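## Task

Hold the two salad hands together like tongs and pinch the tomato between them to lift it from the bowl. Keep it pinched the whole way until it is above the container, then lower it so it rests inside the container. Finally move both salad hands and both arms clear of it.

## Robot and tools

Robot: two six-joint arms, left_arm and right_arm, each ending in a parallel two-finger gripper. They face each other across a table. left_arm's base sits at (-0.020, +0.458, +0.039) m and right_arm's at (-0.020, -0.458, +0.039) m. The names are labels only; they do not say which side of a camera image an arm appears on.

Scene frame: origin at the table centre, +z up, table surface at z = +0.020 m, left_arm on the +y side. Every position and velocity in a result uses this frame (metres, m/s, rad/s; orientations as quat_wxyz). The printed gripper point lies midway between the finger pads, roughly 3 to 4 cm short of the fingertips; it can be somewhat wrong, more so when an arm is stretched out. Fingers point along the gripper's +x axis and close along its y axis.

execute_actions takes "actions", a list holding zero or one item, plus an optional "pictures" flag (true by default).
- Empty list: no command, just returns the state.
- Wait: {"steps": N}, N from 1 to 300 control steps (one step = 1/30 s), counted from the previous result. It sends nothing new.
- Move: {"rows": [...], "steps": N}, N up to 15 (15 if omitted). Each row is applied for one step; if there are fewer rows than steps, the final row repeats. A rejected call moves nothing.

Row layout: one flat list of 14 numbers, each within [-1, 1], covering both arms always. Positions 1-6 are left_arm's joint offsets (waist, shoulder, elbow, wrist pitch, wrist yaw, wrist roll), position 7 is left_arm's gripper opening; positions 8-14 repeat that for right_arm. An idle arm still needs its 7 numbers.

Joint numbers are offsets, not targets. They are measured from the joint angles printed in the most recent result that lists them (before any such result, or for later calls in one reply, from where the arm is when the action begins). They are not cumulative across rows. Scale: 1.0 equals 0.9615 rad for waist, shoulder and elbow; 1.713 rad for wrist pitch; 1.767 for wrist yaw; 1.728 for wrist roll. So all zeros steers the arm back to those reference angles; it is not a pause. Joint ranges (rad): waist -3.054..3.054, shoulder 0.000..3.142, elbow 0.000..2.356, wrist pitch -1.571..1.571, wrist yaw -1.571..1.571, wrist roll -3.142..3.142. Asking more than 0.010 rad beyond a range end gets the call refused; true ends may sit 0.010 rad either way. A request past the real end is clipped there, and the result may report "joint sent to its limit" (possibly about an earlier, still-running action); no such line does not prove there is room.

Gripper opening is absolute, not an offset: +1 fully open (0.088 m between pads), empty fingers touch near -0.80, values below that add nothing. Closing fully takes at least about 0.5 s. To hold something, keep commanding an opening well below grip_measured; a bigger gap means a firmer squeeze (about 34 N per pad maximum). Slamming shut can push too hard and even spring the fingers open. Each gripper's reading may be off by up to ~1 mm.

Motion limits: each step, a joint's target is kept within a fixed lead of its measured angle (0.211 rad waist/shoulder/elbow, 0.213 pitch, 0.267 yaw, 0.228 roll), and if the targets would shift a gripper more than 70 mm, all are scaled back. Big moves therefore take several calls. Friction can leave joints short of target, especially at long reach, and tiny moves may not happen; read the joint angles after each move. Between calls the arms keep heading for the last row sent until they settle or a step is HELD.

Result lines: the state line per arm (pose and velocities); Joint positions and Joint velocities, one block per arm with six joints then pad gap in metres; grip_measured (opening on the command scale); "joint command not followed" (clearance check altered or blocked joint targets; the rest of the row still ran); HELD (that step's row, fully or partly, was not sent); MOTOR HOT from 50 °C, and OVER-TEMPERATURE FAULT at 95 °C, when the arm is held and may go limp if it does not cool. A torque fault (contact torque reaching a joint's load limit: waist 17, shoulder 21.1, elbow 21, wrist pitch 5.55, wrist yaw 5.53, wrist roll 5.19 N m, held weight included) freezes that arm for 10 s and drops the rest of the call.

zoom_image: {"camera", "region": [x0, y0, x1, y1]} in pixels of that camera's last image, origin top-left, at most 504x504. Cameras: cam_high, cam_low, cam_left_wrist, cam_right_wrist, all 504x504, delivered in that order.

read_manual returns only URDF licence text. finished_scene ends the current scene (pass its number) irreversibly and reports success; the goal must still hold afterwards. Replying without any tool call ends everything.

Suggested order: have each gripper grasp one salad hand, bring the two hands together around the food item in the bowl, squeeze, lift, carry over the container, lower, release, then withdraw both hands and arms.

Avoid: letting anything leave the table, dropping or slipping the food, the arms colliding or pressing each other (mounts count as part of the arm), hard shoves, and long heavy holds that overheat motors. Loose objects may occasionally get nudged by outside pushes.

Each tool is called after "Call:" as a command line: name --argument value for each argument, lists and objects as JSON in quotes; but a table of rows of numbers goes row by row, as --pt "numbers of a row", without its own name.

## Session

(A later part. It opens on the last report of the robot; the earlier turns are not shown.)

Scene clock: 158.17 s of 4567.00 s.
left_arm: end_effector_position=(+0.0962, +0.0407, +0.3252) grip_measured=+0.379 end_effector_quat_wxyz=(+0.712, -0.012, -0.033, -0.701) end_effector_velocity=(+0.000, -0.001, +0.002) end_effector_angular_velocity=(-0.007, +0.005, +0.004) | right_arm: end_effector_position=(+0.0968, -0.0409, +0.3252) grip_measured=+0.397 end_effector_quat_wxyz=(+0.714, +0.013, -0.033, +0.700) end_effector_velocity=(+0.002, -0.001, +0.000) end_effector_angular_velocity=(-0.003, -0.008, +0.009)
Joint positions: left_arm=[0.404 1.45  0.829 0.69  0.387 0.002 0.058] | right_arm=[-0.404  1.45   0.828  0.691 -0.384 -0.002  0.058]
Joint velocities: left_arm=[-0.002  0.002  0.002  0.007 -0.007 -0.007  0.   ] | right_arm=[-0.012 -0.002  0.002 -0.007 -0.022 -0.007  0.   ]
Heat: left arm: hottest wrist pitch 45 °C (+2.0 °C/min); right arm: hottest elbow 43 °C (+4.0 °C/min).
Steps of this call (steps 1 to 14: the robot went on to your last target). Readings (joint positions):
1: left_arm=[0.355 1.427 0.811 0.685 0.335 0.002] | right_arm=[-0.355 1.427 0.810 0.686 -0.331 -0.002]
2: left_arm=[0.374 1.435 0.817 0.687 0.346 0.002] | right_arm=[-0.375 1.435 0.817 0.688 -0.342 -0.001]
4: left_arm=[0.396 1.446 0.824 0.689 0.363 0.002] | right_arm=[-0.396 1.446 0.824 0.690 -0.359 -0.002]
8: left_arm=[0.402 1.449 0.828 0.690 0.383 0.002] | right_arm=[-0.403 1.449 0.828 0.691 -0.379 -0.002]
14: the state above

Call:
execute_actions --actions '[{"rows":[[-0.02,0.03,0.045,0,0.005,0,-1,0.02,0.03,0.045,0,-0.005,0,-1],[-0.004,0.042,0.055,0.001,0.014,0,-1,0.004,0.042,0.055,0.001,-0.014,0,-1],[0.016,0.056,0.067,0.001,0.026,0,-1,-0.016,0.056,0.067,0.001,-0.026,0,-1],[0.036,0.071,0.08,0.002,0.038,0,-1,-0.036,0.071,0.08,0.002,-0.038,0,-1],[0.056,0.086,0.093,0.002,0.05,0,-1,-0.056,0.086,0.093,0.002,-0.05,0,-1],[0.076,0.102,0.107,0.003,0.062,0,-1,-0.076,0.102,0.107,0.003,-0.062,0,-1],[0.096,0.118,0.121,0.003,0.075,0,-1,-0.096,0.118,0.121,0.003,-0.075,0,-1],[0.116,0.135,0.136,0.004,0.087,0,-1,-0.116,0.135,0.136,0.004,-0.087,0,-1],[0.135,0.152,0.151,0.004,0.099,0,-1,-0.135,0.152,0.151,0.004,-0.099,0,-1],[0.155,0.17,0.166,0.005,0.111,0,-1,-0.155,0.17,0.166,0.005,-0.111,0,-1],[0.174,0.188,0.182,0.005,0.123,0,-1,-0.174,0.188,0.182,0.005,-0.123,0,-1],[0.193,0.207,0.198,0.006,0.136,0,-1,-0.193,0.207,0.198,0.006,-0.136,0,-1],[0.212,0.226,0.215,0.006,0.148,0,-1,-0.212,0.226,0.215,0.006,-0.148,0,-1],[0.231,0.245,0.232,0.007,0.16,0,-1,-0.231,0.245,0.232,0.007,-0.16,0,-1],[0.25,0.265,0.25,0.007,0.172,0,-1,-0.25,0.265,0.25,0.007,-0.172,0,-1]]}]' --pictures false

Call:
execute_actions --actions '[{"steps":14}]'

Scene clock: 167.27 s of 4567.00 s.
left_arm: end_effector_position=(+0.1813, +0.0408, +0.3279) grip_measured=+0.379 end_effector_quat_wxyz=(+0.710, -0.005, -0.040, -0.703) end_effector_velocity=(+0.232, +0.004, -0.016) end_effector_angular_velocity=(+0.025, -0.052, -0.051) | right_arm: end_effector_position=(+0.1819, -0.0405, +0.3277) grip_measured=+0.397 end_effector_quat_wxyz=(+0.712, +0.005, -0.040, +0.701) end_effector_velocity=(+0.234, -0.004, -0.019) end_effector_angular_velocity=(-0.036, -0.043, +0.046)
Joint positions: left_arm=[0.644 1.614 0.995 0.699 0.634 0.002 0.058] | right_arm=[-0.642  1.615  0.994  0.7   -0.626 -0.002  0.058]
Joint velocities: left_arm=[ 0.584  0.545  0.515  0.037  0.637  0.007 -0.   ] | right_arm=[-0.589  0.545  0.515  0.022 -0.637 -0.007  0.   ]
Heat: left arm: hottest wrist pitch 45 °C (+1.0 °C/min); right arm: hottest elbow 44 °C (+4.0 °C/min).
Steps of this call (steps 1 to 30: the robot went on to your last target; steps 31 to 258: nothing new was sent; steps 259 to 273: all 15 steps of this action). Readings (joint positions):
259: left_arm=[0.405 1.451 0.831 0.691 0.389 0.002] | right_arm=[-0.405 1.451 0.830 0.691 -0.386 -0.001]
260: left_arm=[0.407 1.452 0.834 0.690 0.396 0.002] | right_arm=[-0.407 1.452 0.833 0.691 -0.392 -0.002]
262: left_arm=[0.422 1.460 0.846 0.688 0.424 0.002] | right_arm=[-0.423 1.460 0.844 0.689 -0.419 -0.002]
266: left_arm=[0.497 1.501 0.888 0.688 0.492 0.002] | right_arm=[-0.496 1.500 0.887 0.689 -0.485 -0.001]
273: the state above

Scene clock: 167.73 s of 4567.00 s.
left_arm: end_effector_position=(+0.2009, +0.0389, +0.3245) grip_measured=+0.379 end_effector_quat_wxyz=(+0.706, -0.003, -0.039, -0.707) end_effector_velocity=(-0.006, -0.003, -0.004) end_effector_angular_velocity=(+0.017, +0.021, -0.020) | right_arm: end_effector_position=(+0.2014, -0.0389, +0.3260) grip_measured=+0.397 end_effector_quat_wxyz=(+0.709, +0.004, -0.041, +0.704) end_effector_velocity=(-0.004, +0.002, -0.004) end_effector_angular_velocity=(-0.010, -0.029, +0.012)
Joint positions: left_arm=[0.689 1.672 1.046 0.703 0.69  0.002 0.058] | right_arm=[-0.688  1.67   1.046  0.705 -0.682 -0.001  0.058]
Joint velocities: left_arm=[-0.012  0.002  0.002 -0.022  0.007 -0.007 -0.   ] | right_arm=[ 0.007  0.002 -0.002 -0.007 -0.007 -0.037 -0.   ]
Heat: left arm: hottest wrist pitch 45 °C (+1.0 °C/min); right arm: hottest elbow 44 °C (+4.0 °C/min).
Steps of this call (steps 1 to 14: the robot went on to your last target). Readings (joint positions):
1: left_arm=[0.662 1.630 1.010 0.700 0.650 0.002] | right_arm=[-0.660 1.631 1.009 0.702 -0.641 -0.001]
2: left_arm=[0.676 1.644 1.022 0.701 0.658 0.002] | right_arm=[-0.673 1.644 1.021 0.703 -0.649 -0.001]
4: left_arm=[0.689 1.661 1.034 0.702 0.671 0.002] | right_arm=[-0.687 1.661 1.033 0.704 -0.662 -0.001]
8: left_arm=[0.691 1.670 1.041 0.702 0.687 0.002] | right_arm=[-0.690 1.669 1.041 0.704 -0.678 -0.001]
14: the state above

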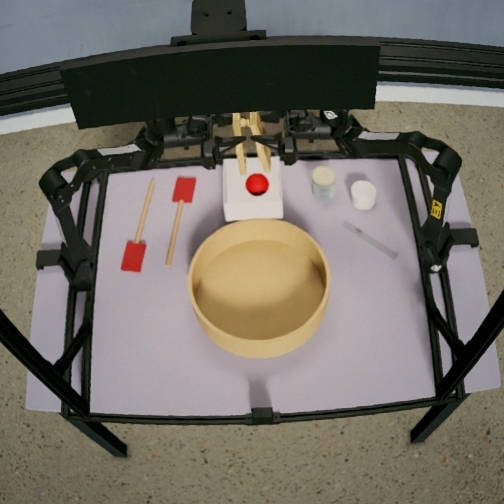

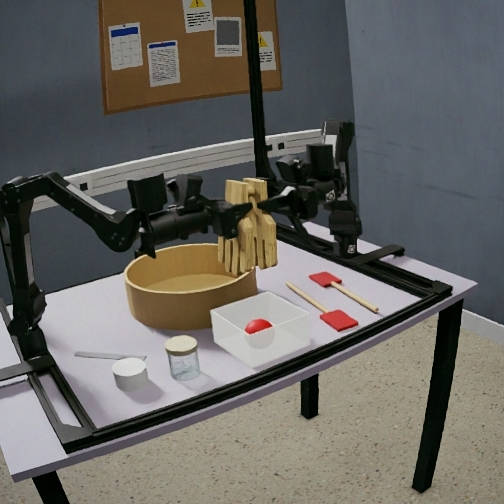

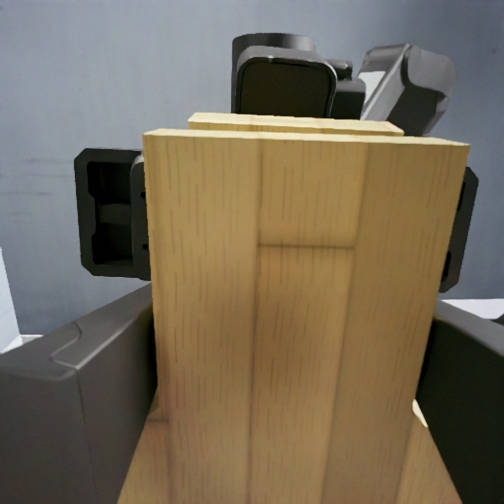

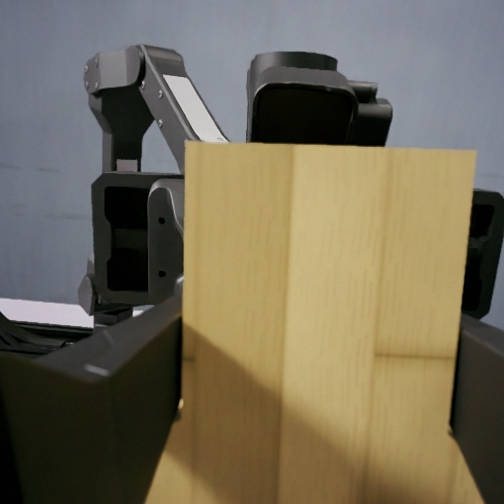

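Call:
execute_actions --actions '[{"rows":[[0.02,-0.02,-0.03,0,0,0,-1,-0.02,-0.02,-0.03,0,0,0,-1],[0.04,-0.04,-0.05,-0.01,0.015,0,-1,-0.04,-0.04,-0.05,-0.01,-0.015,0,-1],[0.05,-0.065,-0.065,-0.02,0.025,0,-1,-0.05,-0.065,-0.065,-0.02,-0.025,0,-1]],"steps":15}]'

Call:
zoom_image --camera "cam_high" --region '[190,100,320,240]'

Scene clock: 174.17 s of 4567.00 s.
left_arm: end_effector_position=(+0.2055, +0.0589, +0.3161) grip_measured=+0.379 end_effector_quat_wxyz=(+0.709, -0.000, -0.019, -0.705) end_effector_velocity=(-0.001, +0.001, -0.006) end_effector_angular_velocity=(+0.020, +0.026, +0.005) | right_arm: end_effector_position=(+0.2059, -0.0585, +0.3185) grip_measured=+0.397 end_effector_quat_wxyz=(+0.711, +0.001, -0.022, +0.703) end_effector_velocity=(-0.004, -0.002, -0.011) end_effector_angular_velocity=(-0.035, +0.008, +0.019)
Joint positions: left_arm=[0.736 1.624 0.991 0.669 0.731 0.002 0.058] | right_arm=[-0.734  1.623  0.994  0.671 -0.723 -0.001  0.058]
Joint velocities: left_arm=[-0.002 -0.007 -0.012 -0.022 -0.007 -0.007 -0.   ] | right_arm=[-0.002 -0.007 -0.017 -0.037 -0.022 -0.022 -0.   ]
Heat: left arm: hottest wrist pitch 45 °C (+1.0 °C/min); right arm: hottest elbow 44 °C (+4.0 °C/min).
Steps of this call (steps 1 to 30: the robot went on to your last target; steps 31 to 178: nothing new was sent; steps 179 to 193: all 15 steps of this action). Readings (joint positions):
179: left_arm=[0.684 1.677 1.045 0.703 0.692 0.002] | right_arm=[-0.684 1.673 1.047 0.705 -0.684 -0.001]
180: left_arm=[0.687 1.674 1.041 0.701 0.694 0.002] | right_arm=[-0.687 1.671 1.044 0.703 -0.688 -0.001]
182: left_arm=[0.704 1.657 1.018 0.682 0.712 0.002] | right_arm=[-0.705 1.655 1.021 0.684 -0.706 -0.001]
186: left_arm=[0.732 1.635 0.994 0.672 0.724 0.002] | right_arm=[-0.731 1.634 0.996 0.674 -0.717 -0.001]
193: the state above

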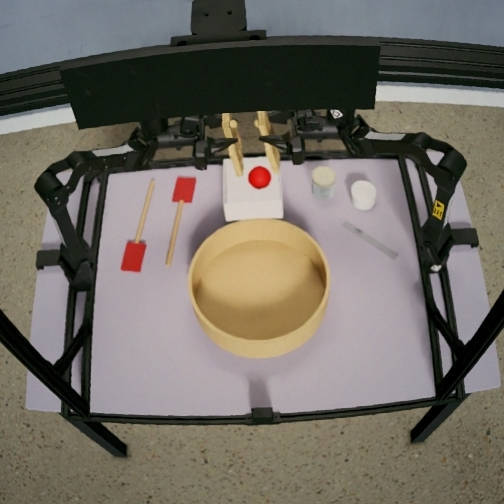

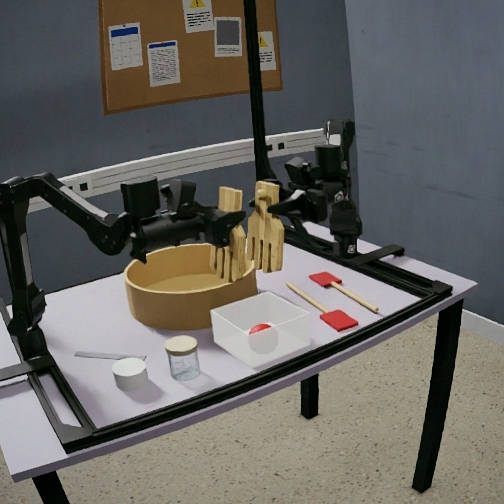

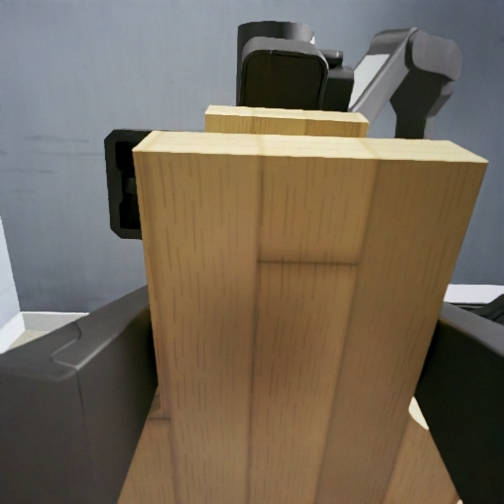

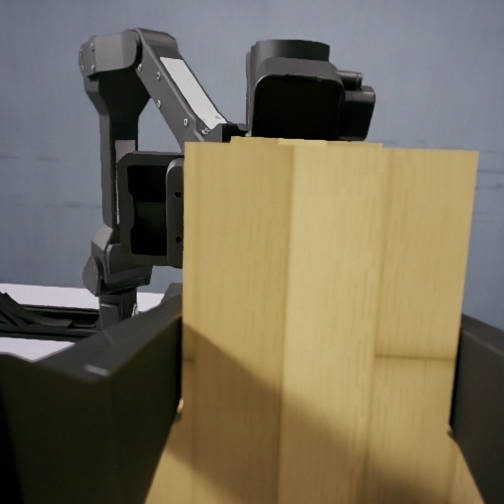

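Region (190, 100, 320, 240) of cam_high's 504x504 image, scaled by 3.600, with more detail than that image has; it fills the left 468 columns of this view, and the rest is white.

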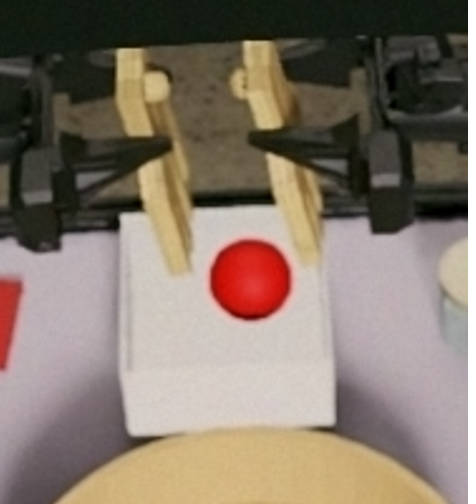

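Call:
execute_actions --actions '[{"rows":[[0,-0.1,-0.03,-0.03,0,0,-1,0,-0.1,-0.03,-0.03,0,0,-1],[0,-0.3,-0.1,-0.1,0,0,-1,0,-0.3,-0.1,-0.1,0,0,-1],[-0.1,-0.6,-0.25,-0.2,-0.05,0,-1,0.1,-0.6,-0.25,-0.2,0.05,0,-1]],"steps":15}]' --pictures false

Call:
execute_actions --actions '[{"steps":20}]' --pictures false

Call:
finished_scene --scene 2

Scene clock: 180.33 s of 4567.00 s.
left_arm: end_effector_position=(+0.1033, +0.1394, +0.3657) grip_measured=+0.379 end_effector_quat_wxyz=(+0.703, -0.002, -0.021, -0.710) end_effector_velocity=(-0.014, +0.024, +0.011) end_effector_angular_velocity=(+0.017, +0.036, +0.024) | right_arm: end_effector_position=(+0.1046, -0.1395, +0.3677) grip_measured=+0.397 end_effector_quat_wxyz=(+0.706, +0.003, -0.024, +0.707) end_effector_velocity=(-0.012, -0.021, +0.003) end_effector_angular_velocity=(-0.048, +0.030, -0.025)
Joint positions: left_arm=[0.64  1.054 0.758 0.337 0.65  0.002 0.058] | right_arm=[-0.64   1.053  0.761  0.339 -0.641 -0.002  0.058]
Joint velocities: left_arm=[ 0.002 -0.139 -0.007 -0.154 -0.022 -0.022 -0.   ] | right_arm=[-0.002 -0.125 -0.002 -0.183  0.022 -0.007 -0.   ]
Heat: left arm: hottest wrist pitch 44 °C (+0.0 °C/min); right arm: hottest elbow 43 °C (+3.0 °C/min).
Steps of this call (steps 1 to 15: the robot went on to your last target; steps 16 to 170: nothing new was sent; steps 171 to 185: all 15 steps of this action). Readings (joint positions):
171: left_arm=[0.736 1.614 0.987 0.657 0.731 0.002] | right_arm=[-0.734 1.612 0.989 0.659 -0.723 -0.001]
172: left_arm=[0.736 1.583 0.972 0.617 0.727 0.002] | right_arm=[-0.734 1.581 0.975 0.619 -0.719 -0.001]
174: left_arm=[0.716 1.482 0.888 0.515 0.686 0.001] | right_arm=[-0.712 1.481 0.892 0.518 -0.679 -0.001]
178: left_arm=[0.645 1.274 0.771 0.364 0.665 0.002] | right_arm=[-0.645 1.272 0.776 0.366 -0.656 -0.001]
185: the state above

Scene clock: 181.00 s of 4567.00 s.
left_arm: end_effector_position=(+0.1037, +0.1396, +0.3626) grip_measured=+0.379 end_effector_quat_wxyz=(+0.705, -0.001, -0.014, -0.709) end_effector_velocity=(+0.002, +0.001, -0.007) end_effector_angular_velocity=(+0.021, +0.009, +0.010) | right_arm: end_effector_position=(+0.1049, -0.1397, +0.3649) grip_measured=+0.397 end_effector_quat_wxyz=(+0.708, +0.002, -0.017, +0.706) end_effector_velocity=(-0.001, -0.001, -0.004) end_effector_angular_velocity=(-0.010, +0.014, +0.005)
Joint positions: left_arm=[0.64  1.052 0.755 0.325 0.645 0.002 0.058] | right_arm=[-0.64   1.052  0.759  0.327 -0.637 -0.002  0.058]
Joint velocities: left_arm=[ 0.002 -0.002 -0.007 -0.022 -0.007  0.007 -0.   ] | right_arm=[-0.002 -0.002 -0.007 -0.007 -0.007  0.007 -0.   ]
Heat: left arm: hottest wrist pitch 44 °C (+0.0 °C/min); right arm: hottest elbow 43 °C (+3.0 °C/min).
Steps of this call (steps 1 to 20: the robot went on to your last target). Readings (joint positions):
1: left_arm=[0.640 1.052 0.758 0.332 0.649 0.002] | right_arm=[-0.640 1.052 0.761 0.334 -0.640 -0.002]
2: left_arm=[0.640 1.052 0.757 0.327 0.647 0.002] | right_arm=[-0.640 1.051 0.761 0.329 -0.639 -0.002]
4: left_arm=[0.640 1.052 0.755 0.325 0.645 0.002] | right_arm=[-0.640 1.052 0.759 0.327 -0.637 -0.002]
8: left_arm=[0.640 1.053 0.755 0.325 0.645 0.002] | right_arm=[-0.640 1.052 0.759 0.327 -0.637 -0.002]
20: the state above

The scene is finished: the task was done.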